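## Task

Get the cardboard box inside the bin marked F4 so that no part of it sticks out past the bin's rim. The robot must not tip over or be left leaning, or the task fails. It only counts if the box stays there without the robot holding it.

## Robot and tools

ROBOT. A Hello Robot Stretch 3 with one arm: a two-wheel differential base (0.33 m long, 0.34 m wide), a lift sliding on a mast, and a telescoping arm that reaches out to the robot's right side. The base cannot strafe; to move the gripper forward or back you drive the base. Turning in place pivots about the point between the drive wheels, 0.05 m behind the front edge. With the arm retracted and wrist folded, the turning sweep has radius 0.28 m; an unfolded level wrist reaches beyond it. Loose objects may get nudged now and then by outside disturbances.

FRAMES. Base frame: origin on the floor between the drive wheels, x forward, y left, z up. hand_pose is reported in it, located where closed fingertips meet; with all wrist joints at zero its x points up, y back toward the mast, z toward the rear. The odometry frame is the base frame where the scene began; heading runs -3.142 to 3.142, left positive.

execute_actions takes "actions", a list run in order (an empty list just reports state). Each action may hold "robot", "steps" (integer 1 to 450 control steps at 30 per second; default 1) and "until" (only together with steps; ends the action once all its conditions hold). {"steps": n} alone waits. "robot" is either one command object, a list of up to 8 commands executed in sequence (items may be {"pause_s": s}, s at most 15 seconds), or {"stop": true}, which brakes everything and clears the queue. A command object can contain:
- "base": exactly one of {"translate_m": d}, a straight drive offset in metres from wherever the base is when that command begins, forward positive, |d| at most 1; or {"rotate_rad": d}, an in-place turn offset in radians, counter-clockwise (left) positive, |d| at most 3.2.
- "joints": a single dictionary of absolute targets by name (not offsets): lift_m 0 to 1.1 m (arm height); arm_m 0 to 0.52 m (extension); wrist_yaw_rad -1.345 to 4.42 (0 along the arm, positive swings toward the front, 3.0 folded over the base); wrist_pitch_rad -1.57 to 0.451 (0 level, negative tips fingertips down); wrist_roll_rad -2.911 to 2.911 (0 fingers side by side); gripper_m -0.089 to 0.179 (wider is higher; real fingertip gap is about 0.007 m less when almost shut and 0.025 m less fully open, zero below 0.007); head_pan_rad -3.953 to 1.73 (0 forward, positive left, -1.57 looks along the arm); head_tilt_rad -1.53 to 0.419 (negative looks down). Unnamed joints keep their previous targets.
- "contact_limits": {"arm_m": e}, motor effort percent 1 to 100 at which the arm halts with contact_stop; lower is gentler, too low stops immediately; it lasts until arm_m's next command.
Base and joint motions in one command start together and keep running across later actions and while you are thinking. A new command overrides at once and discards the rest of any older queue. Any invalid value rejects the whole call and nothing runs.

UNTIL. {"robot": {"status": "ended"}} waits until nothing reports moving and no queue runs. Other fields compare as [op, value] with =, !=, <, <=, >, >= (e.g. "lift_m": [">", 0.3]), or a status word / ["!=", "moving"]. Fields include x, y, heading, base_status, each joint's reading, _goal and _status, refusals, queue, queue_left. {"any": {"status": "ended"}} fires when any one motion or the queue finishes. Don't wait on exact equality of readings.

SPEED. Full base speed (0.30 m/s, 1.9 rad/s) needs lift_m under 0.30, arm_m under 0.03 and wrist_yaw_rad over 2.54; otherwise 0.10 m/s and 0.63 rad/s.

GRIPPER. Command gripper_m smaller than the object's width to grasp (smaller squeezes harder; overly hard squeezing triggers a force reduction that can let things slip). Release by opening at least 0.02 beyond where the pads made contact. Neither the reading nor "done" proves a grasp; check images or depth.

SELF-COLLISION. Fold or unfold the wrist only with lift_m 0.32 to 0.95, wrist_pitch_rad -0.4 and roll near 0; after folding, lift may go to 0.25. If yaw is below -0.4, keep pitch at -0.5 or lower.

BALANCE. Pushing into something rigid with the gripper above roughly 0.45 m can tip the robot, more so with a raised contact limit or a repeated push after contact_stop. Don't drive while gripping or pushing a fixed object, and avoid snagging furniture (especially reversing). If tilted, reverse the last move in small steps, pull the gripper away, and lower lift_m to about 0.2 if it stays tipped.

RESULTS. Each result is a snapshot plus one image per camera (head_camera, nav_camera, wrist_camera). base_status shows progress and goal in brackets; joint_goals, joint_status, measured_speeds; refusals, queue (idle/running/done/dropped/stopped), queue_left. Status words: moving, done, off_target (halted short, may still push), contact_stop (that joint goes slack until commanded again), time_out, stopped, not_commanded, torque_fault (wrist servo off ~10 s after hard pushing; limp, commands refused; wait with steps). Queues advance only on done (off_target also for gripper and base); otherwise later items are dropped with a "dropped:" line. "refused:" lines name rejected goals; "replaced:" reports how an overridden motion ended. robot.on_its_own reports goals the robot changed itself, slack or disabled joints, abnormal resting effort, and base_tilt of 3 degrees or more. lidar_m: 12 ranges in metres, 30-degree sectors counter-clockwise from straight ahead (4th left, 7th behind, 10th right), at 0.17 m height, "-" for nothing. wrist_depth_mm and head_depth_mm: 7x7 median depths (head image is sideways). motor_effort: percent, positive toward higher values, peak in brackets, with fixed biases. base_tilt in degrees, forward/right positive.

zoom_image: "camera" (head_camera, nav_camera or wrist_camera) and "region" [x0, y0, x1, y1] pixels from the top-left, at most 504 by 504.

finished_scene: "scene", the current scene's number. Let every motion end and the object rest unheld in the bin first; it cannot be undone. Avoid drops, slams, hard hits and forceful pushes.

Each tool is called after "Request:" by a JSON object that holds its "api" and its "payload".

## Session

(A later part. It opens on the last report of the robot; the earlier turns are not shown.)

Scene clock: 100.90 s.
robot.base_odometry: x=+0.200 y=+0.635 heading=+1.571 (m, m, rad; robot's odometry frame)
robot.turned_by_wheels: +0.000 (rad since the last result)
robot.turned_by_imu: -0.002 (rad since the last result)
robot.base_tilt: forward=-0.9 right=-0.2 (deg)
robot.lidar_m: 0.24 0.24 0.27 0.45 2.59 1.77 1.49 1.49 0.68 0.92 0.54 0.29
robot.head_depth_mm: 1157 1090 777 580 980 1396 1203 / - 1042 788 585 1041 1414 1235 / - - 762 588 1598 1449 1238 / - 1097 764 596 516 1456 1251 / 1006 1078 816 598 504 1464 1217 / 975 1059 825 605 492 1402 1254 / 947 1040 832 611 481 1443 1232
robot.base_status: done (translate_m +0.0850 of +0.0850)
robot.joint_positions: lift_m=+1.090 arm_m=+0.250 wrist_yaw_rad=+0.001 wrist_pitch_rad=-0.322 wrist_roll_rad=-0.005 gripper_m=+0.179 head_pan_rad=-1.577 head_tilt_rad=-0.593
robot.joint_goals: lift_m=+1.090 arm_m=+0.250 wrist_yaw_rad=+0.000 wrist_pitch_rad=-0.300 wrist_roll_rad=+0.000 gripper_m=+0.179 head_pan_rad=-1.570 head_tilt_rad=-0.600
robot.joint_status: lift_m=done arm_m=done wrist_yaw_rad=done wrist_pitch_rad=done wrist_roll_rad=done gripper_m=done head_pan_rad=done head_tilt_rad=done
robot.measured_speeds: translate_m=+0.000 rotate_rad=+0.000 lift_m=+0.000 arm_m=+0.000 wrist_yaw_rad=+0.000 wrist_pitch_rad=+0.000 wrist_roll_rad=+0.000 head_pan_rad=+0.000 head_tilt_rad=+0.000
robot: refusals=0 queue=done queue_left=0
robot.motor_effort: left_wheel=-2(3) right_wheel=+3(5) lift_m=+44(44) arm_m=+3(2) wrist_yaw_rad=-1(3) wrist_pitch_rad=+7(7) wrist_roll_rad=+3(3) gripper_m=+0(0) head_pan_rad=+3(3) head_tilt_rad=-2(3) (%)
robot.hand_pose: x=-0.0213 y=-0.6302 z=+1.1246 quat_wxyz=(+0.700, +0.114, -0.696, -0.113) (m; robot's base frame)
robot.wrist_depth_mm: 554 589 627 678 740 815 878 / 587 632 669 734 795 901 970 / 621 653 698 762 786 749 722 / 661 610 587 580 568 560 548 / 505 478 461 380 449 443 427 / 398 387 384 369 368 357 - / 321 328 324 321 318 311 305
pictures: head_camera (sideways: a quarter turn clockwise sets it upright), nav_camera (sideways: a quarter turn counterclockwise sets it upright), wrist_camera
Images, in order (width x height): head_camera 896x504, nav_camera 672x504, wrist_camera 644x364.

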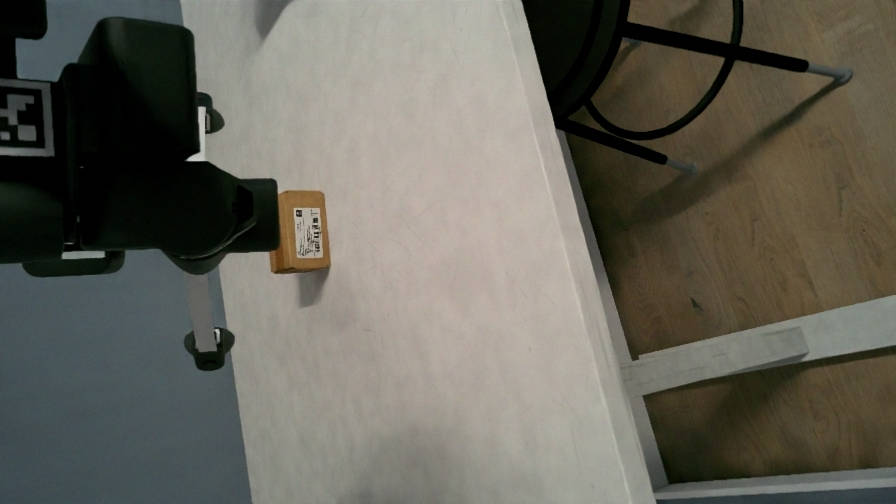

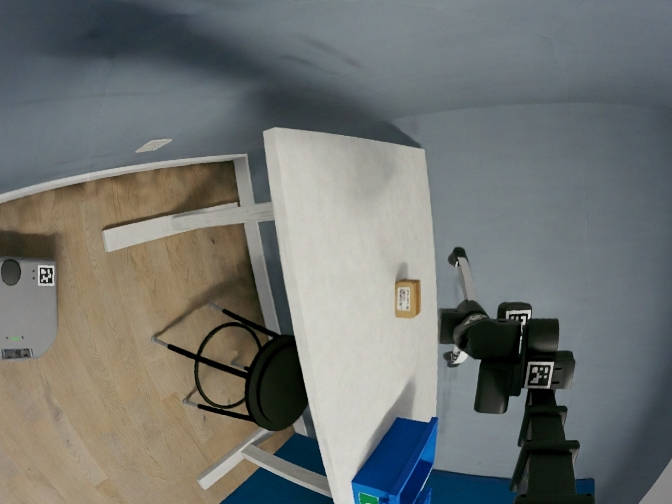

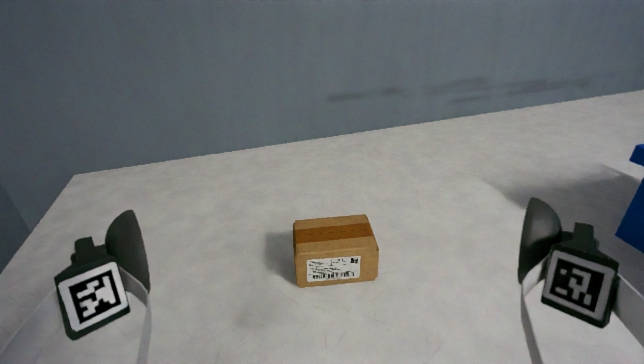

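Request:
{"api": "execute_actions", "payload": {"actions": [{"robot":{"joints":{"arm_m":0.35,"lift_m":1.02}},"steps":450,"until":{"robot":{"status":"ended"}}}]}}

Scene clock: 109.87 s.
robot.base_odometry: x=+0.200 y=+0.635 heading=+1.571 (m, m, rad; robot's odometry frame)
robot.turned_by_wheels: +0.000 (rad since the last result)
robot.turned_by_imu: -0.001 (rad since the last result)
robot.base_tilt: forward=-0.9 right=-0.1 (deg)
robot.lidar_m: 0.24 0.24 0.27 0.45 2.58 1.78 1.49 1.49 0.68 0.92 0.54 0.29
robot.head_depth_mm: 1128 - 774 578 982 1400 1200 / 1085 1192 784 585 1045 1412 1235 / 1046 - 757 588 1600 1448 1234 / 1033 1118 766 595 516 1447 1242 / 1009 1088 812 599 504 1468 1211 / 978 1056 820 604 491 1408 1251 / 948 1034 830 609 480 1447 1218
robot.base_status: done (translate_m +0.0850 of +0.0850)
robot.joint_positions: lift_m=+1.020 arm_m=+0.350 wrist_yaw_rad=+0.001 wrist_pitch_rad=-0.322 wrist_roll_rad=-0.005 gripper_m=+0.179 head_pan_rad=-1.577 head_tilt_rad=-0.593
robot.joint_goals: lift_m=+1.020 arm_m=+0.350 wrist_yaw_rad=+0.000 wrist_pitch_rad=-0.300 wrist_roll_rad=+0.000 gripper_m=+0.179 head_pan_rad=-1.570 head_tilt_rad=-0.600
robot.joint_status: lift_m=done arm_m=done wrist_yaw_rad=done wrist_pitch_rad=done wrist_roll_rad=done gripper_m=done head_pan_rad=done head_tilt_rad=done
robot.measured_speeds: translate_m=+0.000 rotate_rad=+0.000 lift_m=+0.000 arm_m=+0.000 wrist_yaw_rad=+0.000 wrist_pitch_rad=+0.000 wrist_roll_rad=+0.000 head_pan_rad=+0.000 head_tilt_rad=+0.000
robot: refusals=0 queue=done queue_left=0
robot.motor_effort: left_wheel=-2(2) right_wheel=+2(2) lift_m=+35(44) arm_m=+2(3) wrist_yaw_rad=-2(1) wrist_pitch_rad=+7(6) wrist_roll_rad=+3(3) gripper_m=+0(0) head_pan_rad=+3(3) head_tilt_rad=-2(2) (%)
robot.hand_pose: x=-0.0213 y=-0.7302 z=+1.0550 quat_wxyz=(+0.700, +0.114, -0.696, -0.113) (m; robot's base frame)
robot.wrist_depth_mm: 479 506 559 592 644 704 779 / 507 535 576 626 692 746 825 / 537 571 606 604 569 569 550 / 469 453 441 438 429 421 408 / 365 363 351 263 337 334 338 / 304 290 289 236 261 273 - / 243 247 245 242 240 237 229
pictures: head_camera (sideways: a quarter turn clockwise sets it upright), nav_camera (sideways: a quarter turn counterclockwise sets it upright), wrist_camera
Images, in order (width x height): head_camera 896x504, nav_camera 672x504, wrist_camera 644x364.

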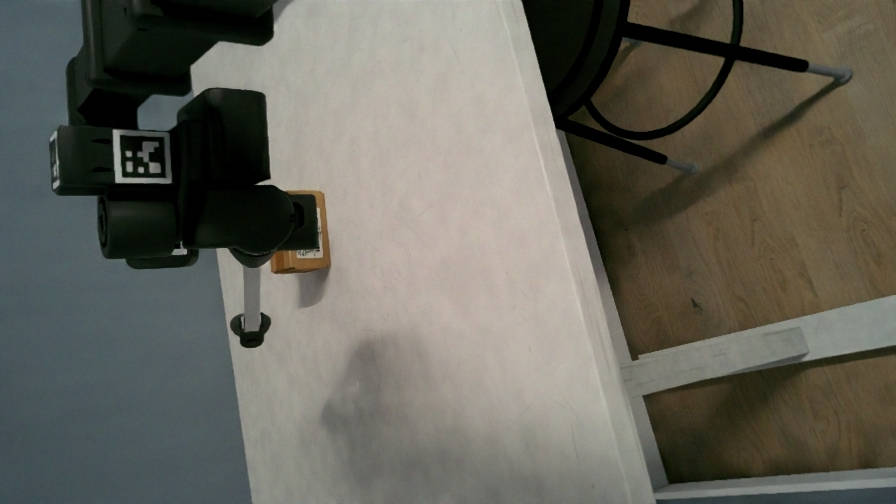

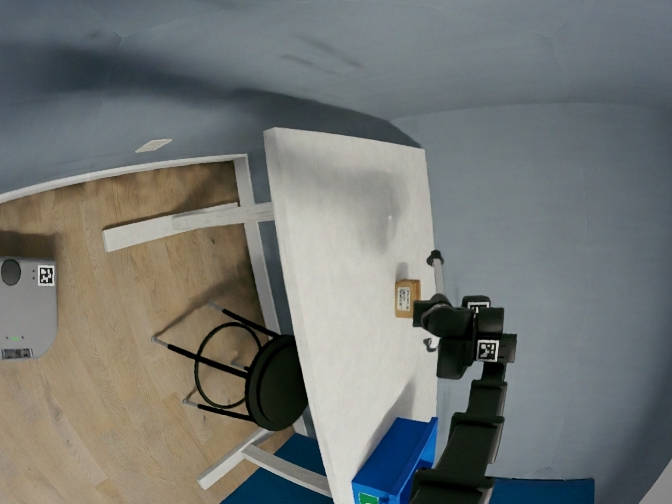

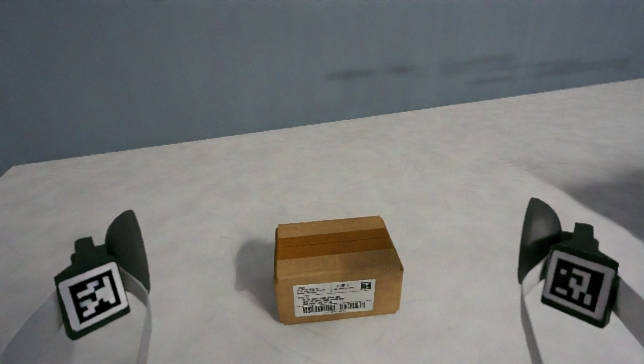

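Request:
{"api": "execute_actions", "payload": {"actions": [{"robot":[{"joints":{"lift_m":0.96}},{"joints":{"arm_m":0.47}}],"steps":450,"until":{"robot":{"status":"ended"}}}]}}

Scene clock: 123.53 s.
robot.base_odometry: x=+0.200 y=+0.635 heading=+1.571 (m, m, rad; robot's odometry frame)
robot.turned_by_wheels: +0.000 (rad since the last result)
robot.turned_by_imu: -0.002 (rad since the last result)
robot.base_tilt: forward=-0.8 right=-0.2 (deg)
robot.lidar_m: 0.24 0.24 0.27 0.45 2.58 1.77 1.49 1.49 0.68 0.92 0.54 0.29
robot.head_depth_mm: 1149 1221 - 562 984 1398 1210 / 1107 - 750 584 1046 1413 1228 / 1071 - 756 591 1603 1443 1236 / 1038 1101 761 595 516 1461 1246 / 1012 1089 811 601 504 1467 1220 / 979 1054 823 604 491 1414 1255 / 951 1036 832 611 482 1453 1225
robot.base_status: done (translate_m +0.0850 of +0.0850)
robot.joint_positions: lift_m=+0.960 arm_m=+0.470 wrist_yaw_rad=+0.001 wrist_pitch_rad=-0.322 wrist_roll_rad=-0.005 gripper_m=+0.179 head_pan_rad=-1.577 head_tilt_rad=-0.593
robot.joint_goals: lift_m=+0.960 arm_m=+0.470 wrist_yaw_rad=+0.000 wrist_pitch_rad=-0.300 wrist_roll_rad=+0.000 gripper_m=+0.179 head_pan_rad=-1.570 head_tilt_rad=-0.600
robot.joint_status: lift_m=done arm_m=done wrist_yaw_rad=done wrist_pitch_rad=done wrist_roll_rad=done gripper_m=done head_pan_rad=done head_tilt_rad=done
robot.measured_speeds: translate_m=+0.000 rotate_rad=+0.000 lift_m=+0.000 arm_m=+0.000 wrist_yaw_rad=+0.000 wrist_pitch_rad=+0.000 wrist_roll_rad=+0.000 head_pan_rad=+0.000 head_tilt_rad=+0.000
robot: refusals=0 queue=done queue_left=0
robot.motor_effort: left_wheel=-2(2) right_wheel=+2(3) lift_m=+35(34) arm_m=+3(4) wrist_yaw_rad=-1(1) wrist_pitch_rad=+7(7) wrist_roll_rad=+3(3) gripper_m=+0(0) head_pan_rad=+3(3) head_tilt_rad=-2(2) (%)
robot.hand_pose: x=-0.0213 y=-0.8502 z=+0.9950 quat_wxyz=(+0.700, +0.114, -0.696, -0.113) (m; robot's base frame)
robot.wrist_depth_mm: 387 408 444 479 512 569 619 / 407 434 471 514 556 598 595 / 434 449 440 422 413 403 392 / 333 327 317 314 306 301 294 / 261 257 251 247 242 241 242 / 217 209 201 138 140 196 - / 175 178 123 118 116 170 165
pictures: head_camera (sideways: a quarter turn clockwise sets it upright), nav_camera (sideways: a quarter turn counterclockwise sets it upright), wrist_camera
Images, in order (width x height): head_camera 896x504, nav_camera 672x504, wrist_camera 644x364.

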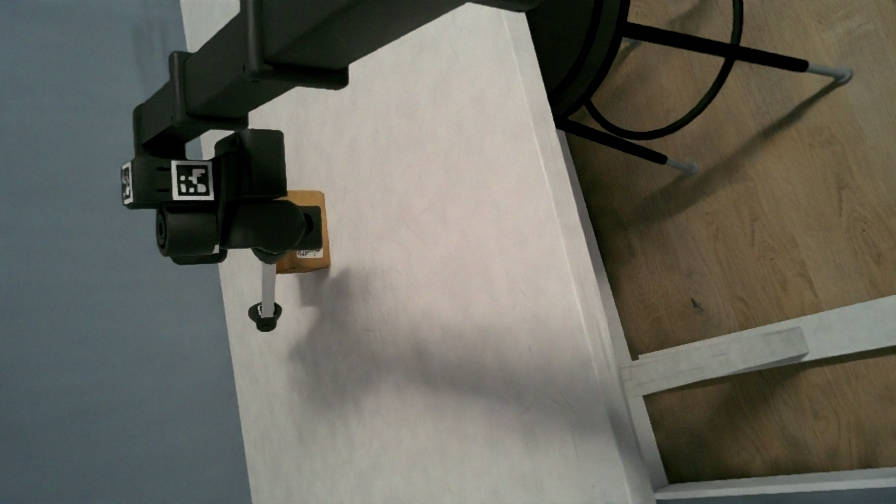

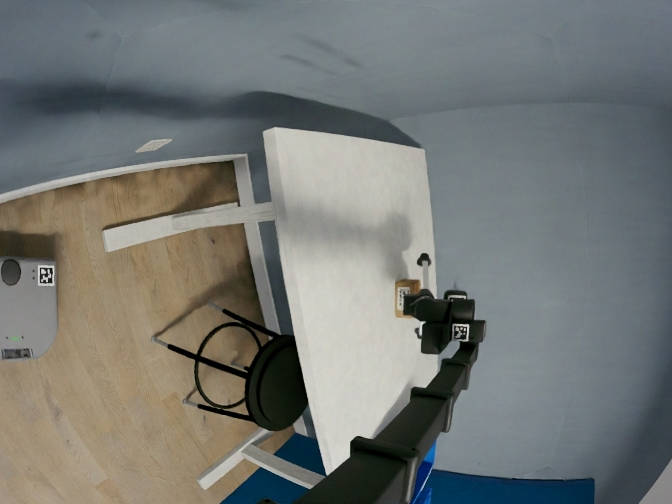

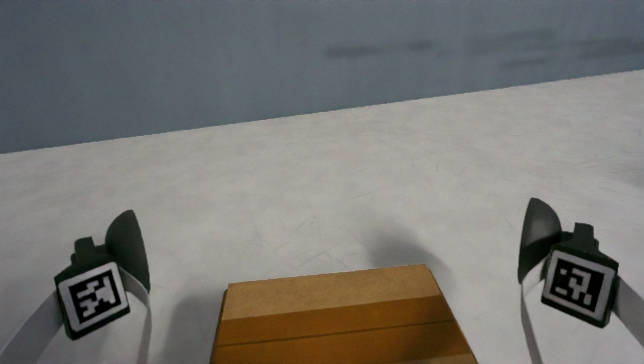

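Request:
{"api": "execute_actions", "payload": {"actions": [{"robot":{"joints":{"lift_m":0.93,"arm_m":0.435}},"steps":450,"until":{"robot":{"status":"ended"}}}]}}

Scene clock: 131.60 s.
robot.base_odometry: x=+0.200 y=+0.635 heading=+1.571 (m, m, rad; robot's odometry frame)
robot.turned_by_wheels: +0.000 (rad since the last result)
robot.turned_by_imu: -0.001 (rad since the last result)
robot.base_tilt: forward=-0.8 right=-0.2 (deg)
robot.lidar_m: 0.24 0.24 0.27 0.45 2.59 1.78 1.49 1.49 0.68 0.92 0.54 0.29
robot.head_depth_mm: 1153 1184 - 541 990 1403 1203 / 1115 1199 719 583 1041 1407 1234 / 1077 1147 707 590 1616 1454 1235 / 1039 1120 767 594 517 1462 1244 / 1007 1087 808 600 505 1455 1216 / 977 1059 825 603 491 1416 1260 / 948 1035 830 609 481 1437 1228
robot.base_status: done (translate_m +0.0850 of +0.0850)
robot.joint_positions: lift_m=+0.930 arm_m=+0.435 wrist_yaw_rad=+0.001 wrist_pitch_rad=-0.322 wrist_roll_rad=-0.005 gripper_m=+0.179 head_pan_rad=-1.577 head_tilt_rad=-0.593
robot.joint_goals: lift_m=+0.930 arm_m=+0.435 wrist_yaw_rad=+0.000 wrist_pitch_rad=-0.300 wrist_roll_rad=+0.000 gripper_m=+0.179 head_pan_rad=-1.570 head_tilt_rad=-0.600
robot.joint_status: lift_m=done arm_m=done wrist_yaw_rad=done wrist_pitch_rad=done wrist_roll_rad=done gripper_m=done head_pan_rad=done head_tilt_rad=done
robot.measured_speeds: translate_m=+0.000 rotate_rad=+0.000 lift_m=+0.000 arm_m=+0.000 wrist_yaw_rad=+0.000 wrist_pitch_rad=+0.000 wrist_roll_rad=+0.000 head_pan_rad=+0.000 head_tilt_rad=+0.000
robot: refusals=0 queue=done queue_left=0
robot.motor_effort: left_wheel=-2(2) right_wheel=+2(2) lift_m=+35(35) arm_m=-3(4) wrist_yaw_rad=-1(1) wrist_pitch_rad=+7(7) wrist_roll_rad=+3(3) gripper_m=-1(1) head_pan_rad=+3(3) head_tilt_rad=-2(3) (%)
robot.hand_pose: x=-0.0213 y=-0.8157 z=+0.9650 quat_wxyz=(+0.700, +0.114, -0.696, -0.113) (m; robot's base frame)
robot.wrist_depth_mm: 414 442 470 508 548 596 662 / 432 473 496 527 519 495 476 / 380 369 357 345 336 323 315 / 272 264 258 151 157 242 237 / 211 208 127 120 117 193 196 / - 169 111 113 116 155 - / 140 143 127 126 130 137 134
pictures: head_camera (sideways: a quarter turn clockwise sets it upright), nav_camera (sideways: a quarter turn counterclockwise sets it upright), wrist_camera
Images, in order (width x height): head_camera 896x504, nav_camera 672x504, wrist_camera 644x364.

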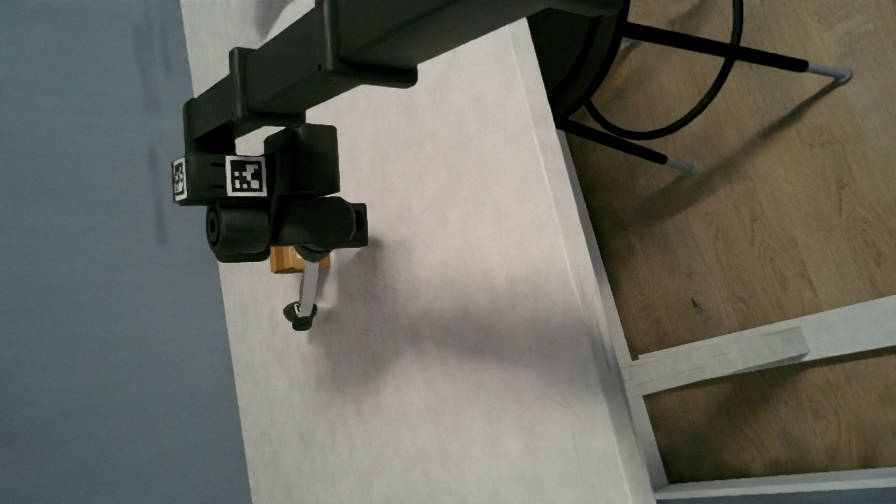

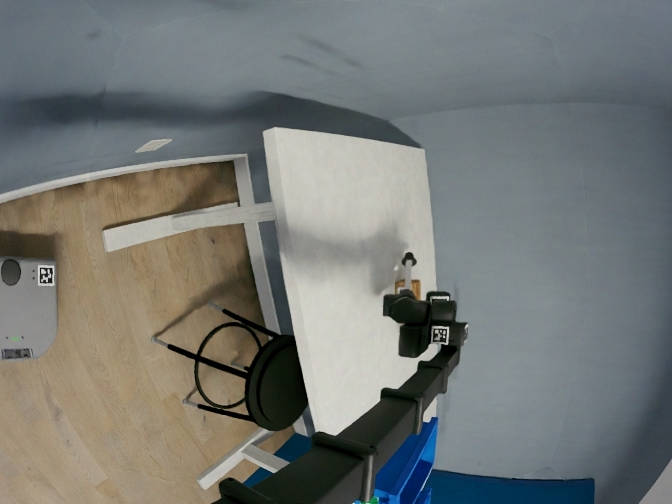

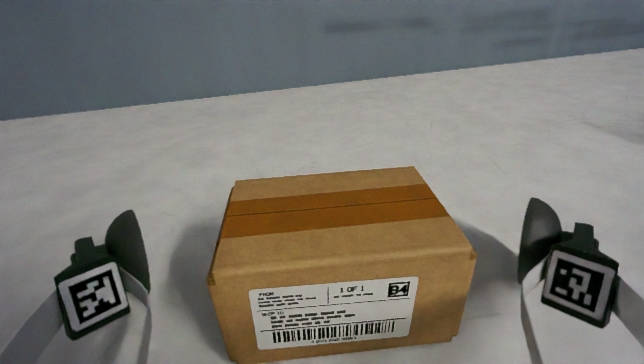

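Request:
{"api": "execute_actions", "payload": {"actions": [{"robot":[{"joints":{"gripper_m":0.05}},{"pause_s":0.5},{"joints":{"lift_m":1.02}}],"steps":300,"until":{"robot":{"status":"ended"}}}]}}

Scene clock: 139.80 s.
robot.base_odometry: x=+0.200 y=+0.635 heading=+1.571 (m, m, rad; robot's odometry frame)
robot.turned_by_wheels: +0.000 (rad since the last result)
robot.turned_by_imu: -0.002 (rad since the last result)
robot.base_tilt: forward=-0.7 right=-0.3 (deg)
robot.lidar_m: 0.24 0.24 0.27 0.45 2.59 1.77 1.49 1.49 0.68 0.92 0.54 0.29
robot.head_depth_mm: 1122 - 779 579 984 1391 1209 / 1077 1111 787 584 1042 1413 1225 / 1041 - 795 587 1613 1452 1233 / 1024 1087 804 594 517 1463 1248 / 1007 1087 814 598 503 1461 1218 / 976 1055 824 604 490 1399 1259 / 947 1034 828 612 480 1444 1225
robot.base_status: done (translate_m +0.0850 of +0.0850)
robot.joint_positions: lift_m=+1.020 arm_m=+0.435 wrist_yaw_rad=-0.002 wrist_pitch_rad=-0.323 wrist_roll_rad=-0.005 gripper_m=+0.051 head_pan_rad=-1.577 head_tilt_rad=-0.593
robot.joint_goals: lift_m=+1.020 arm_m=+0.435 wrist_yaw_rad=+0.000 wrist_pitch_rad=-0.300 wrist_roll_rad=+0.000 gripper_m=+0.050 head_pan_rad=-1.570 head_tilt_rad=-0.600
robot.joint_status: lift_m=done arm_m=done wrist_yaw_rad=done wrist_pitch_rad=done wrist_roll_rad=done gripper_m=done head_pan_rad=done head_tilt_rad=done
robot.measured_speeds: translate_m=+0.000 rotate_rad=+0.000 lift_m=+0.000 arm_m=+0.000 wrist_yaw_rad=+0.000 wrist_pitch_rad=+0.000 wrist_roll_rad=+0.000 head_pan_rad=+0.000 head_tilt_rad=+0.000
robot: refusals=0 queue=done queue_left=0
robot.motor_effort: left_wheel=-2(3) right_wheel=+3(3) lift_m=+44(47) arm_m=-3(3) wrist_yaw_rad=+2(3) wrist_pitch_rad=+7(7) wrist_roll_rad=+3(3) gripper_m=-20(94) head_pan_rad=+4(3) head_tilt_rad=-3(3) (%)
robot.hand_pose: x=-0.0220 y=-0.8156 z=+1.0544 quat_wxyz=(+0.700, +0.113, -0.696, -0.114) (m; robot's base frame)
robot.wrist_depth_mm: 415 439 470 510 561 608 671 / 434 464 506 548 596 658 738 / 461 495 538 573 578 560 546 / 461 454 444 156 164 414 406 / 361 355 124 122 126 344 327 / 296 298 114 122 136 - 272 / 249 245 228 136 231 235 232
pictures: head_camera (sideways: a quarter turn clockwise sets it upright), nav_camera (sideways: a quarter turn counterclockwise sets it upright), wrist_camera
Images, in order (width x height): head_camera 896x504, nav_camera 672x504, wrist_camera 644x364.

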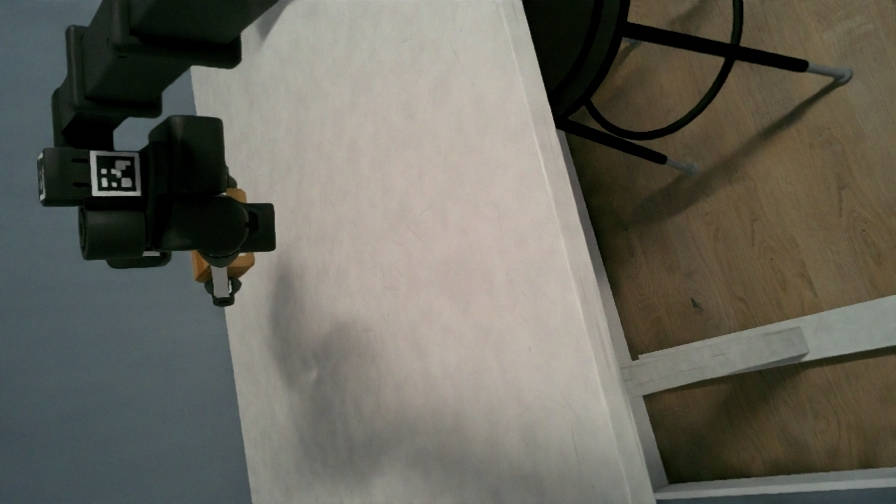

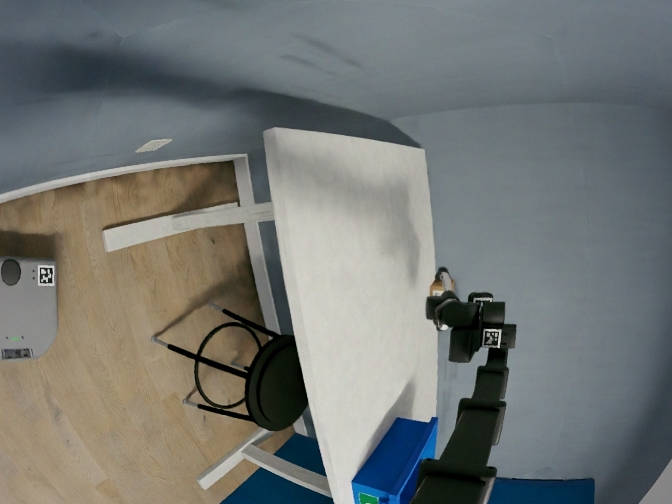

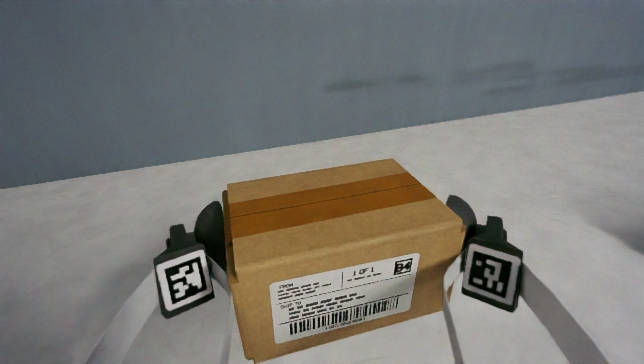

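Request:
{"api": "execute_actions", "payload": {"actions": [{"robot":[{"joints":{"lift_m":1.06,"arm_m":0.0,"head_pan_rad":0,"head_tilt_rad":-0.5}},{"base":{"translate_m":-0.6}},{"joints":{"wrist_yaw_rad":1.5},"base":{"rotate_rad":1.92}},{"base":{"translate_m":1.0},"joints":{"lift_m":0.8}},{"base":{"translate_m":0.8},"joints":{"head_pan_rad":1.2,"head_tilt_rad":-0.4}}],"steps":450},{"steps":450,"until":{"robot":{"status":"ended"}}},{"steps":450,"until":{"robot":{"status":"ended"}}}]}}

Scene clock: 202.93 s.
robot.base_odometry: x=-1.491 y=-0.581 heading=-2.792 (m, m, rad; robot's odometry frame)
robot.turned_by_wheels: +1.920 (rad since the last result)
robot.turned_by_imu: +1.894 (rad since the last result)
robot.base_tilt: forward=-0.8 right=-0.2 (deg)
robot.lidar_m: 0.60 0.63 0.90 1.21 0.98 1.27 2.51 1.18 0.89 0.86 0.85 0.62
robot.head_depth_mm: 851 895 942 1004 1066 1135 1221 / 988 1052 1119 1200 1288 1403 1347 / 1190 1267 1385 1506 1638 1641 1384 / 1470 1619 1794 2012 2057 1698 1396 / 1941 2211 2559 2791 2209 1704 1402 / 2908 3470 3770 3088 2214 1716 1403 / 3266 3443 3678 3180 2237 1738 1426
robot.base_status: done (translate_m +0.8000 of +0.8000)
robot.joint_positions: lift_m=+0.800 arm_m=+0.003 wrist_yaw_rad=+1.498 wrist_pitch_rad=-0.324 wrist_roll_rad=-0.004 gripper_m=+0.051 head_pan_rad=+1.193 head_tilt_rad=-0.409
robot.joint_goals: lift_m=+0.800 arm_m=+0.000 wrist_yaw_rad=+1.500 wrist_pitch_rad=-0.300 wrist_roll_rad=+0.000 gripper_m=+0.050 head_pan_rad=+1.200 head_tilt_rad=-0.400
robot.joint_status: lift_m=done arm_m=done wrist_yaw_rad=done wrist_pitch_rad=done wrist_roll_rad=done gripper_m=done head_pan_rad=done head_tilt_rad=done
robot.measured_speeds: translate_m=+0.000 rotate_rad=+0.000 lift_m=+0.000 arm_m=+0.000 wrist_yaw_rad=+0.000 wrist_pitch_rad=+0.000 wrist_roll_rad=+0.000 head_pan_rad=+0.000 head_tilt_rad=+0.000
robot: refusals=0 queue=done queue_left=0
robot.motor_effort: left_wheel=-2(6) right_wheel=+2(5) lift_m=+36(47) arm_m=-3(3) wrist_yaw_rad=+2(4) wrist_pitch_rad=+8(7) wrist_roll_rad=+3(3) gripper_m=-20(21) head_pan_rad=+4(46) head_tilt_rad=+4(12) (%)
robot.hand_pose: x=+0.2133 y=-0.1651 z=+0.8345 quat_wxyz=(+0.590, +0.558, -0.432, +0.393) (m; robot's base frame)
robot.wrist_depth_mm: 469 465 469 472 479 484 501 / 495 495 515 513 511 514 541 / 531 534 543 552 563 569 599 / 577 593 574 156 164 617 659 / 638 638 124 122 126 702 722 / 710 696 113 121 136 - 797 / 796 793 780 136 838 858 870
pictures: head_camera (sideways: a quarter turn clockwise sets it upright), nav_camera (sideways: a quarter turn counterclockwise sets it upright), wrist_camera
Images, in order (width x height): head_camera 896x504, nav_camera 672x504, wrist_camera 644x364.

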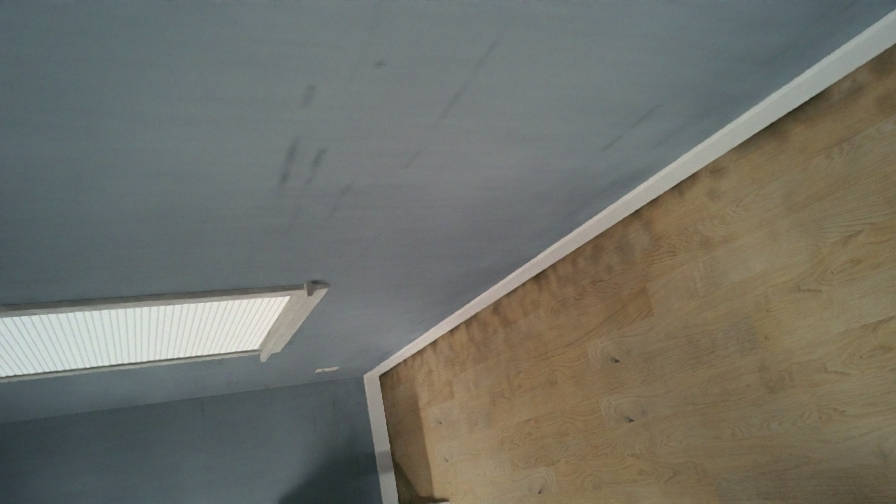

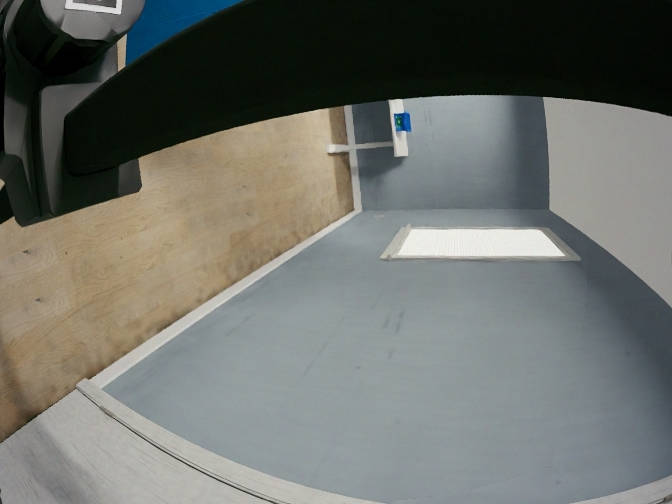

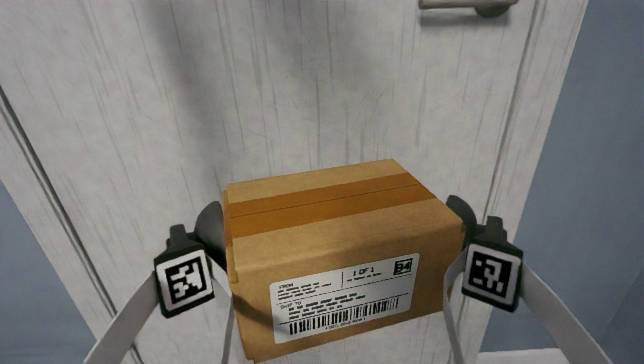

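Request:
{"api": "execute_actions", "payload": {"actions": [{"robot":[{"base":{"rotate_rad":1.571},"joints":{"head_pan_rad":0.3,"head_tilt_rad":-0.3}},{"base":{"translate_m":1.0}},{"base":{"translate_m":0.5}}],"steps":450},{"steps":450,"until":{"robot":{"status":"ended"}}}]}}

Scene clock: 229.87 s.
robot.base_odometry: x=-0.978 y=-1.990 heading=-1.222 (m, m, rad; robot's odometry frame)
robot.turned_by_wheels: +1.571 (rad since the last result)
robot.turned_by_imu: +1.551 (rad since the last result)
robot.base_tilt: forward=-0.9 right=-0.3 (deg)
robot.lidar_m: 1.97 2.39 2.97 1.20 0.39 0.45 2.35 0.90 0.67 0.65 0.68 0.94
robot.head_depth_mm: 1986 2099 2237 2011 2402 1858 1486 / 2066 2189 2313 1992 2378 1882 1500 / 2122 2251 2360 2051 2548 1908 1506 / 2167 2331 2453 2078 2578 1899 1507 / 2268 2402 2571 2335 2582 1916 1528 / 2333 2480 2643 2408 2511 1930 1525 / 2410 2591 2767 2965 2635 1931 1544
robot.base_status: done (translate_m +0.5000 of +0.5000)
robot.joint_positions: lift_m=+0.800 arm_m=+0.003 wrist_yaw_rad=+1.498 wrist_pitch_rad=-0.324 wrist_roll_rad=-0.004 gripper_m=+0.051 head_pan_rad=+0.307 head_tilt_rad=-0.310
robot.joint_goals: lift_m=+0.800 arm_m=+0.000 wrist_yaw_rad=+1.500 wrist_pitch_rad=-0.300 wrist_roll_rad=+0.000 gripper_m=+0.050 head_pan_rad=+0.300 head_tilt_rad=-0.300
robot.joint_status: lift_m=done arm_m=done wrist_yaw_rad=done wrist_pitch_rad=done wrist_roll_rad=done gripper_m=done head_pan_rad=done head_tilt_rad=done
robot.measured_speeds: translate_m=+0.000 rotate_rad=+0.000 lift_m=+0.000 arm_m=+0.000 wrist_yaw_rad=+0.000 wrist_pitch_rad=+0.000 wrist_roll_rad=+0.000 head_pan_rad=+0.000 head_tilt_rad=+0.000
robot: refusals=0 queue=done queue_left=0
robot.motor_effort: left_wheel=-2(6) right_wheel=+2(6) lift_m=+36(36) arm_m=-3(3) wrist_yaw_rad=+2(2) wrist_pitch_rad=+7(7) wrist_roll_rad=+3(3) gripper_m=-21(21) head_pan_rad=-3(47) head_tilt_rad=+4(12) (%)
robot.hand_pose: x=+0.2133 y=-0.1651 z=+0.8345 quat_wxyz=(+0.590, +0.558, -0.432, +0.393) (m; robot's base frame)
robot.wrist_depth_mm: - - - - - 851 579 / - - - - - 888 565 / - - - - - 901 614 / - - - 156 163 917 629 / - - 124 122 127 841 623 / - - 113 121 135 - 626 / - - - 136 - 953 609
pictures: head_camera (sideways: a quarter turn clockwise sets it upright), nav_camera (sideways: a quarter turn counterclockwise sets it upright), wrist_camera
Images, in order (width x height): head_camera 896x504, nav_camera 672x504, wrist_camera 644x364.

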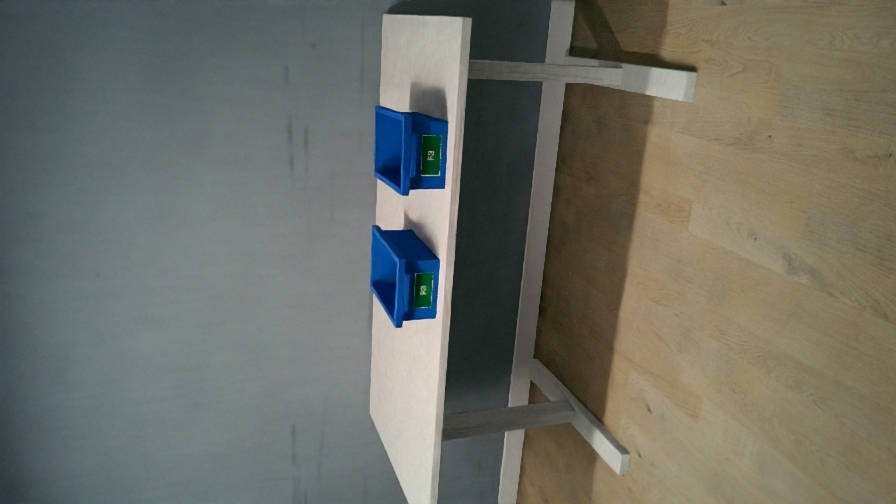

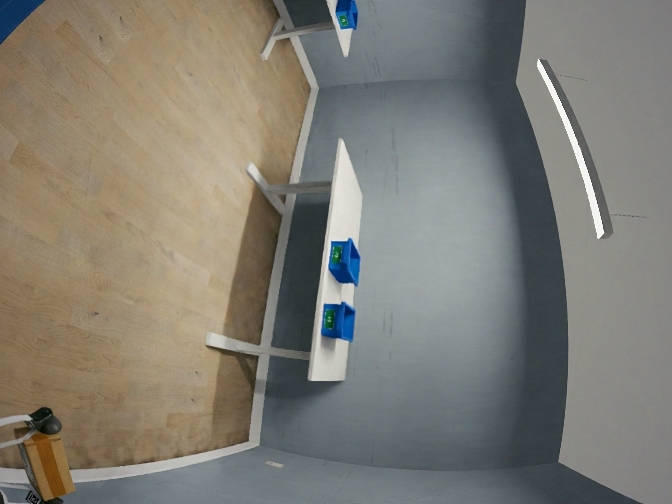

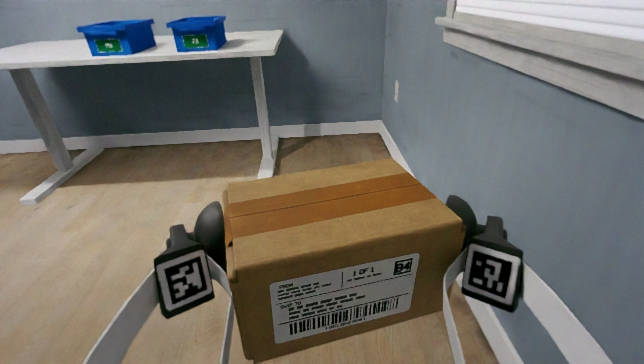

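Request:
{"api": "zoom_image", "payload": {"camera": "head_camera", "region": [360,90,480,340]}}

Request:
{"api": "execute_actions", "payload": {"actions": [{"robot":{"base":{"translate_m":0.7},"joints":{"head_pan_rad":1.2,"head_tilt_rad":-0.3}},"steps":450,"until":{"robot":{"status":"ended"}}}]}}

Region (360, 90, 480, 340) of head_camera's 896x504 image, scaled by 2.016, with more detail than that image has; it fills the left 242 columns of this view, and the rest is white.

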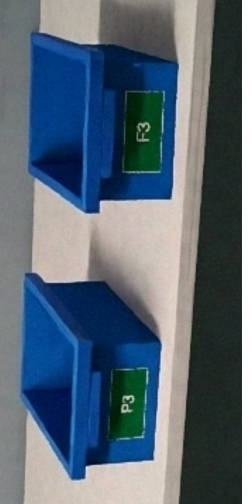

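Scene clock: 243.23 s.
robot.base_odometry: x=-0.739 y=-2.648 heading=-1.222 (m, m, rad; robot's odometry frame)
robot.turned_by_wheels: +0.000 (rad since the last result)
robot.turned_by_imu: -0.004 (rad since the last result)
robot.base_tilt: forward=-0.9 right=-0.3 (deg)
robot.lidar_m: 1.27 1.78 1.84 2.69 1.48 0.91 1.25 0.92 0.69 0.66 0.69 0.96
robot.head_depth_mm: 2394 2494 2604 1822 2490 1863 1491 / 2792 2936 3090 3170 2519 1868 1488 / 3009 3177 3327 3544 2511 1879 1502 / 2901 3021 3204 3422 2537 1892 1511 / 2771 2936 3068 3222 2593 1915 1519 / 2691 2838 2953 3209 2602 1929 1531 / 2620 2740 2855 3030 2627 1948 1550
robot.base_status: done (translate_m +0.7000 of +0.7000)
robot.joint_positions: lift_m=+0.800 arm_m=+0.003 wrist_yaw_rad=+1.498 wrist_pitch_rad=-0.324 wrist_roll_rad=-0.004 gripper_m=+0.051 head_pan_rad=+1.193 head_tilt_rad=-0.310
robot.joint_goals: lift_m=+0.800 arm_m=+0.000 wrist_yaw_rad=+1.500 wrist_pitch_rad=-0.300 wrist_roll_rad=+0.000 gripper_m=+0.050 head_pan_rad=+1.200 head_tilt_rad=-0.300
robot.joint_status: lift_m=done arm_m=done wrist_yaw_rad=done wrist_pitch_rad=done wrist_roll_rad=done gripper_m=done head_pan_rad=done head_tilt_rad=done
robot.measured_speeds: translate_m=+0.000 rotate_rad=+0.000 lift_m=+0.000 arm_m=+0.000 wrist_yaw_rad=+0.000 wrist_pitch_rad=+0.000 wrist_roll_rad=+0.000 head_pan_rad=+0.000 head_tilt_rad=+0.000
robot: refusals=0 queue=done queue_left=0
robot.motor_effort: left_wheel=-2(3) right_wheel=+2(5) lift_m=+36(36) arm_m=-4(3) wrist_yaw_rad=+2(2) wrist_pitch_rad=+7(7) wrist_roll_rad=+3(3) gripper_m=-20(21) head_pan_rad=+3(46) head_tilt_rad=+4(5) (%)
robot.hand_pose: x=+0.2133 y=-0.1651 z=+0.8345 quat_wxyz=(+0.590, +0.558, -0.432, +0.393) (m; robot's base frame)
robot.wrist_depth_mm: - - - - - 902 618 / 918 873 - - - 915 602 / - - - - - 904 635 / - - - 156 164 937 634 / - - 124 122 127 841 640 / - - 113 121 136 - 658 / - - - 136 - 970 625
pictures: head_camera (sideways: a quarter turn clockwise sets it upright), nav_camera (sideways: a quarter turn counterclockwise sets it upright), wrist_camera
Images, in order (width x height): head_camera 896x504, nav_camera 672x504, wrist_camera 644x364.

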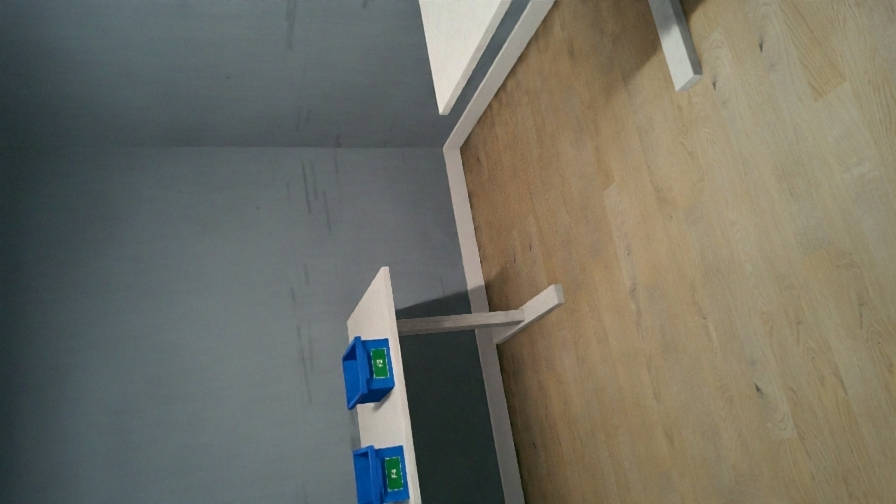

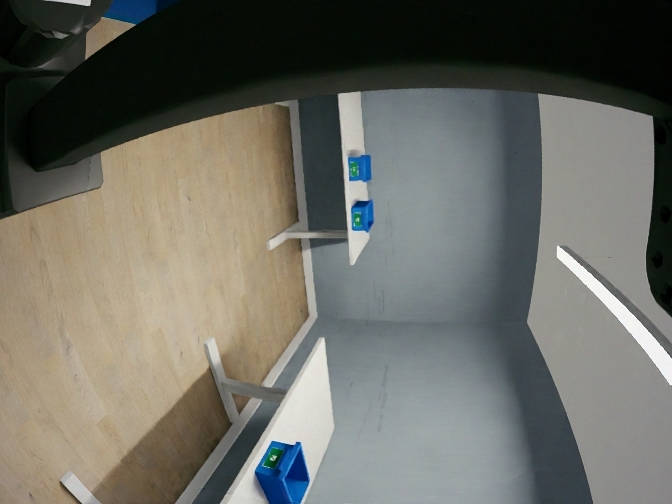

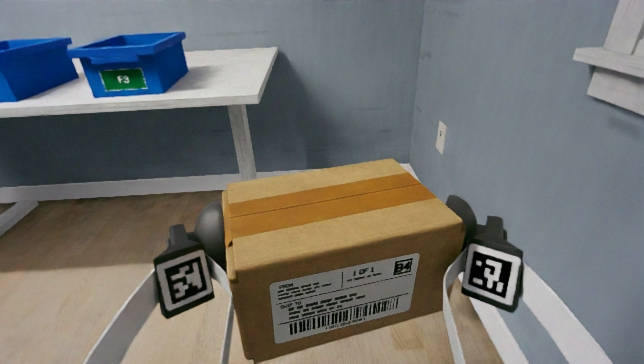

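Request:
{"api": "zoom_image", "payload": {"camera": "head_camera", "region": [330,320,430,504]}}

Region (330, 320, 430, 504) of head_camera's 896x504 image, scaled by 2.739, with more detail than that image has; it fills the left 274 columns of this view, and the rest is white.

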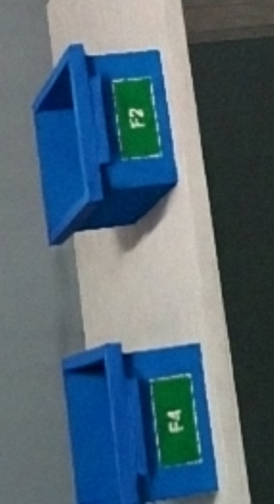

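Request:
{"api": "execute_actions", "payload": {"actions": [{"robot":[{"base":{"rotate_rad":1.52},"joints":{"head_pan_rad":0,"head_tilt_rad":-0.45}},{"base":{"translate_m":1.0}},{"base":{"translate_m":0.5}}],"steps":450},{"steps":450,"until":{"robot":{"status":"ended"}}}]}}

Scene clock: 278.17 s.
robot.base_odometry: x=+0.695 y=-2.207 heading=+0.298 (m, m, rad; robot's odometry frame)
robot.turned_by_wheels: +1.520 (rad since the last result)
robot.turned_by_imu: +1.500 (rad since the last result)
robot.base_tilt: forward=-0.8 right=-0.3 (deg)
robot.lidar_m: 1.60 1.30 1.11 1.01 0.94 1.48 2.15 1.81 1.73 1.21 1.69 1.28
robot.head_depth_mm: 1370 1480 1584 1173 1776 1595 1339 / 1361 1470 1588 1182 1036 1630 1343 / 1356 1466 1583 1184 1037 1622 1350 / 1358 1456 1594 1186 971 1639 1365 / 1352 1459 1583 1228 1062 1647 1363 / 1342 1454 1588 1303 1032 1676 1379 / 1345 1451 1574 1309 1039 1667 1371
robot.base_status: done (translate_m +0.5000 of +0.5000)
robot.joint_positions: lift_m=+0.800 arm_m=+0.003 wrist_yaw_rad=+1.498 wrist_pitch_rad=-0.324 wrist_roll_rad=-0.004 gripper_m=+0.051 head_pan_rad=+0.007 head_tilt_rad=-0.445
robot.joint_goals: lift_m=+0.800 arm_m=+0.000 wrist_yaw_rad=+1.500 wrist_pitch_rad=-0.300 wrist_roll_rad=+0.000 gripper_m=+0.050 head_pan_rad=+0.000 head_tilt_rad=-0.450
robot.joint_status: lift_m=done arm_m=done wrist_yaw_rad=done wrist_pitch_rad=done wrist_roll_rad=done gripper_m=done head_pan_rad=done head_tilt_rad=done
robot.measured_speeds: translate_m=+0.000 rotate_rad=+0.000 lift_m=+0.000 arm_m=+0.000 wrist_yaw_rad=+0.000 wrist_pitch_rad=+0.000 wrist_roll_rad=+0.000 head_pan_rad=+0.000 head_tilt_rad=+0.000
robot: refusals=0 queue=done queue_left=0
robot.motor_effort: left_wheel=-2(6) right_wheel=+2(4) lift_m=+36(36) arm_m=-3(3) wrist_yaw_rad=+2(2) wrist_pitch_rad=+8(8) wrist_roll_rad=+3(2) gripper_m=-21(21) head_pan_rad=-4(47) head_tilt_rad=-2(12) (%)
robot.hand_pose: x=+0.2133 y=-0.1651 z=+0.8345 quat_wxyz=(+0.590, +0.558, -0.432, +0.393) (m; robot's base frame)
robot.wrist_depth_mm: - - - - - - - / - - 752 908 798 - - / 837 - - - - - - / - - - 156 163 - - / - - 124 122 127 - - / - - 113 121 136 - - / - - - 137 - - -
pictures: head_camera (sideways: a quarter turn clockwise sets it upright), nav_camera (sideways: a quarter turn counterclockwise sets it upright), wrist_camera
Images, in order (width x height): head_camera 896x504, nav_camera 672x504, wrist_camera 644x364.

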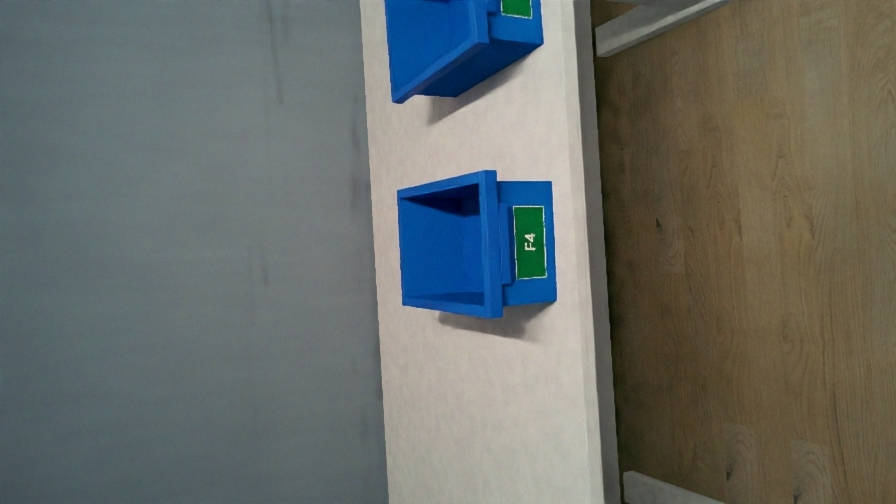

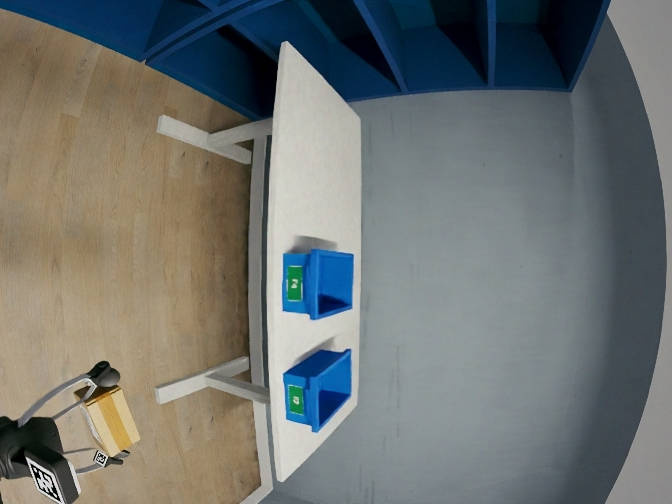

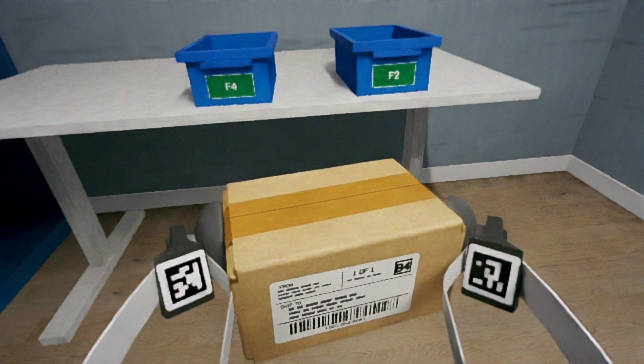

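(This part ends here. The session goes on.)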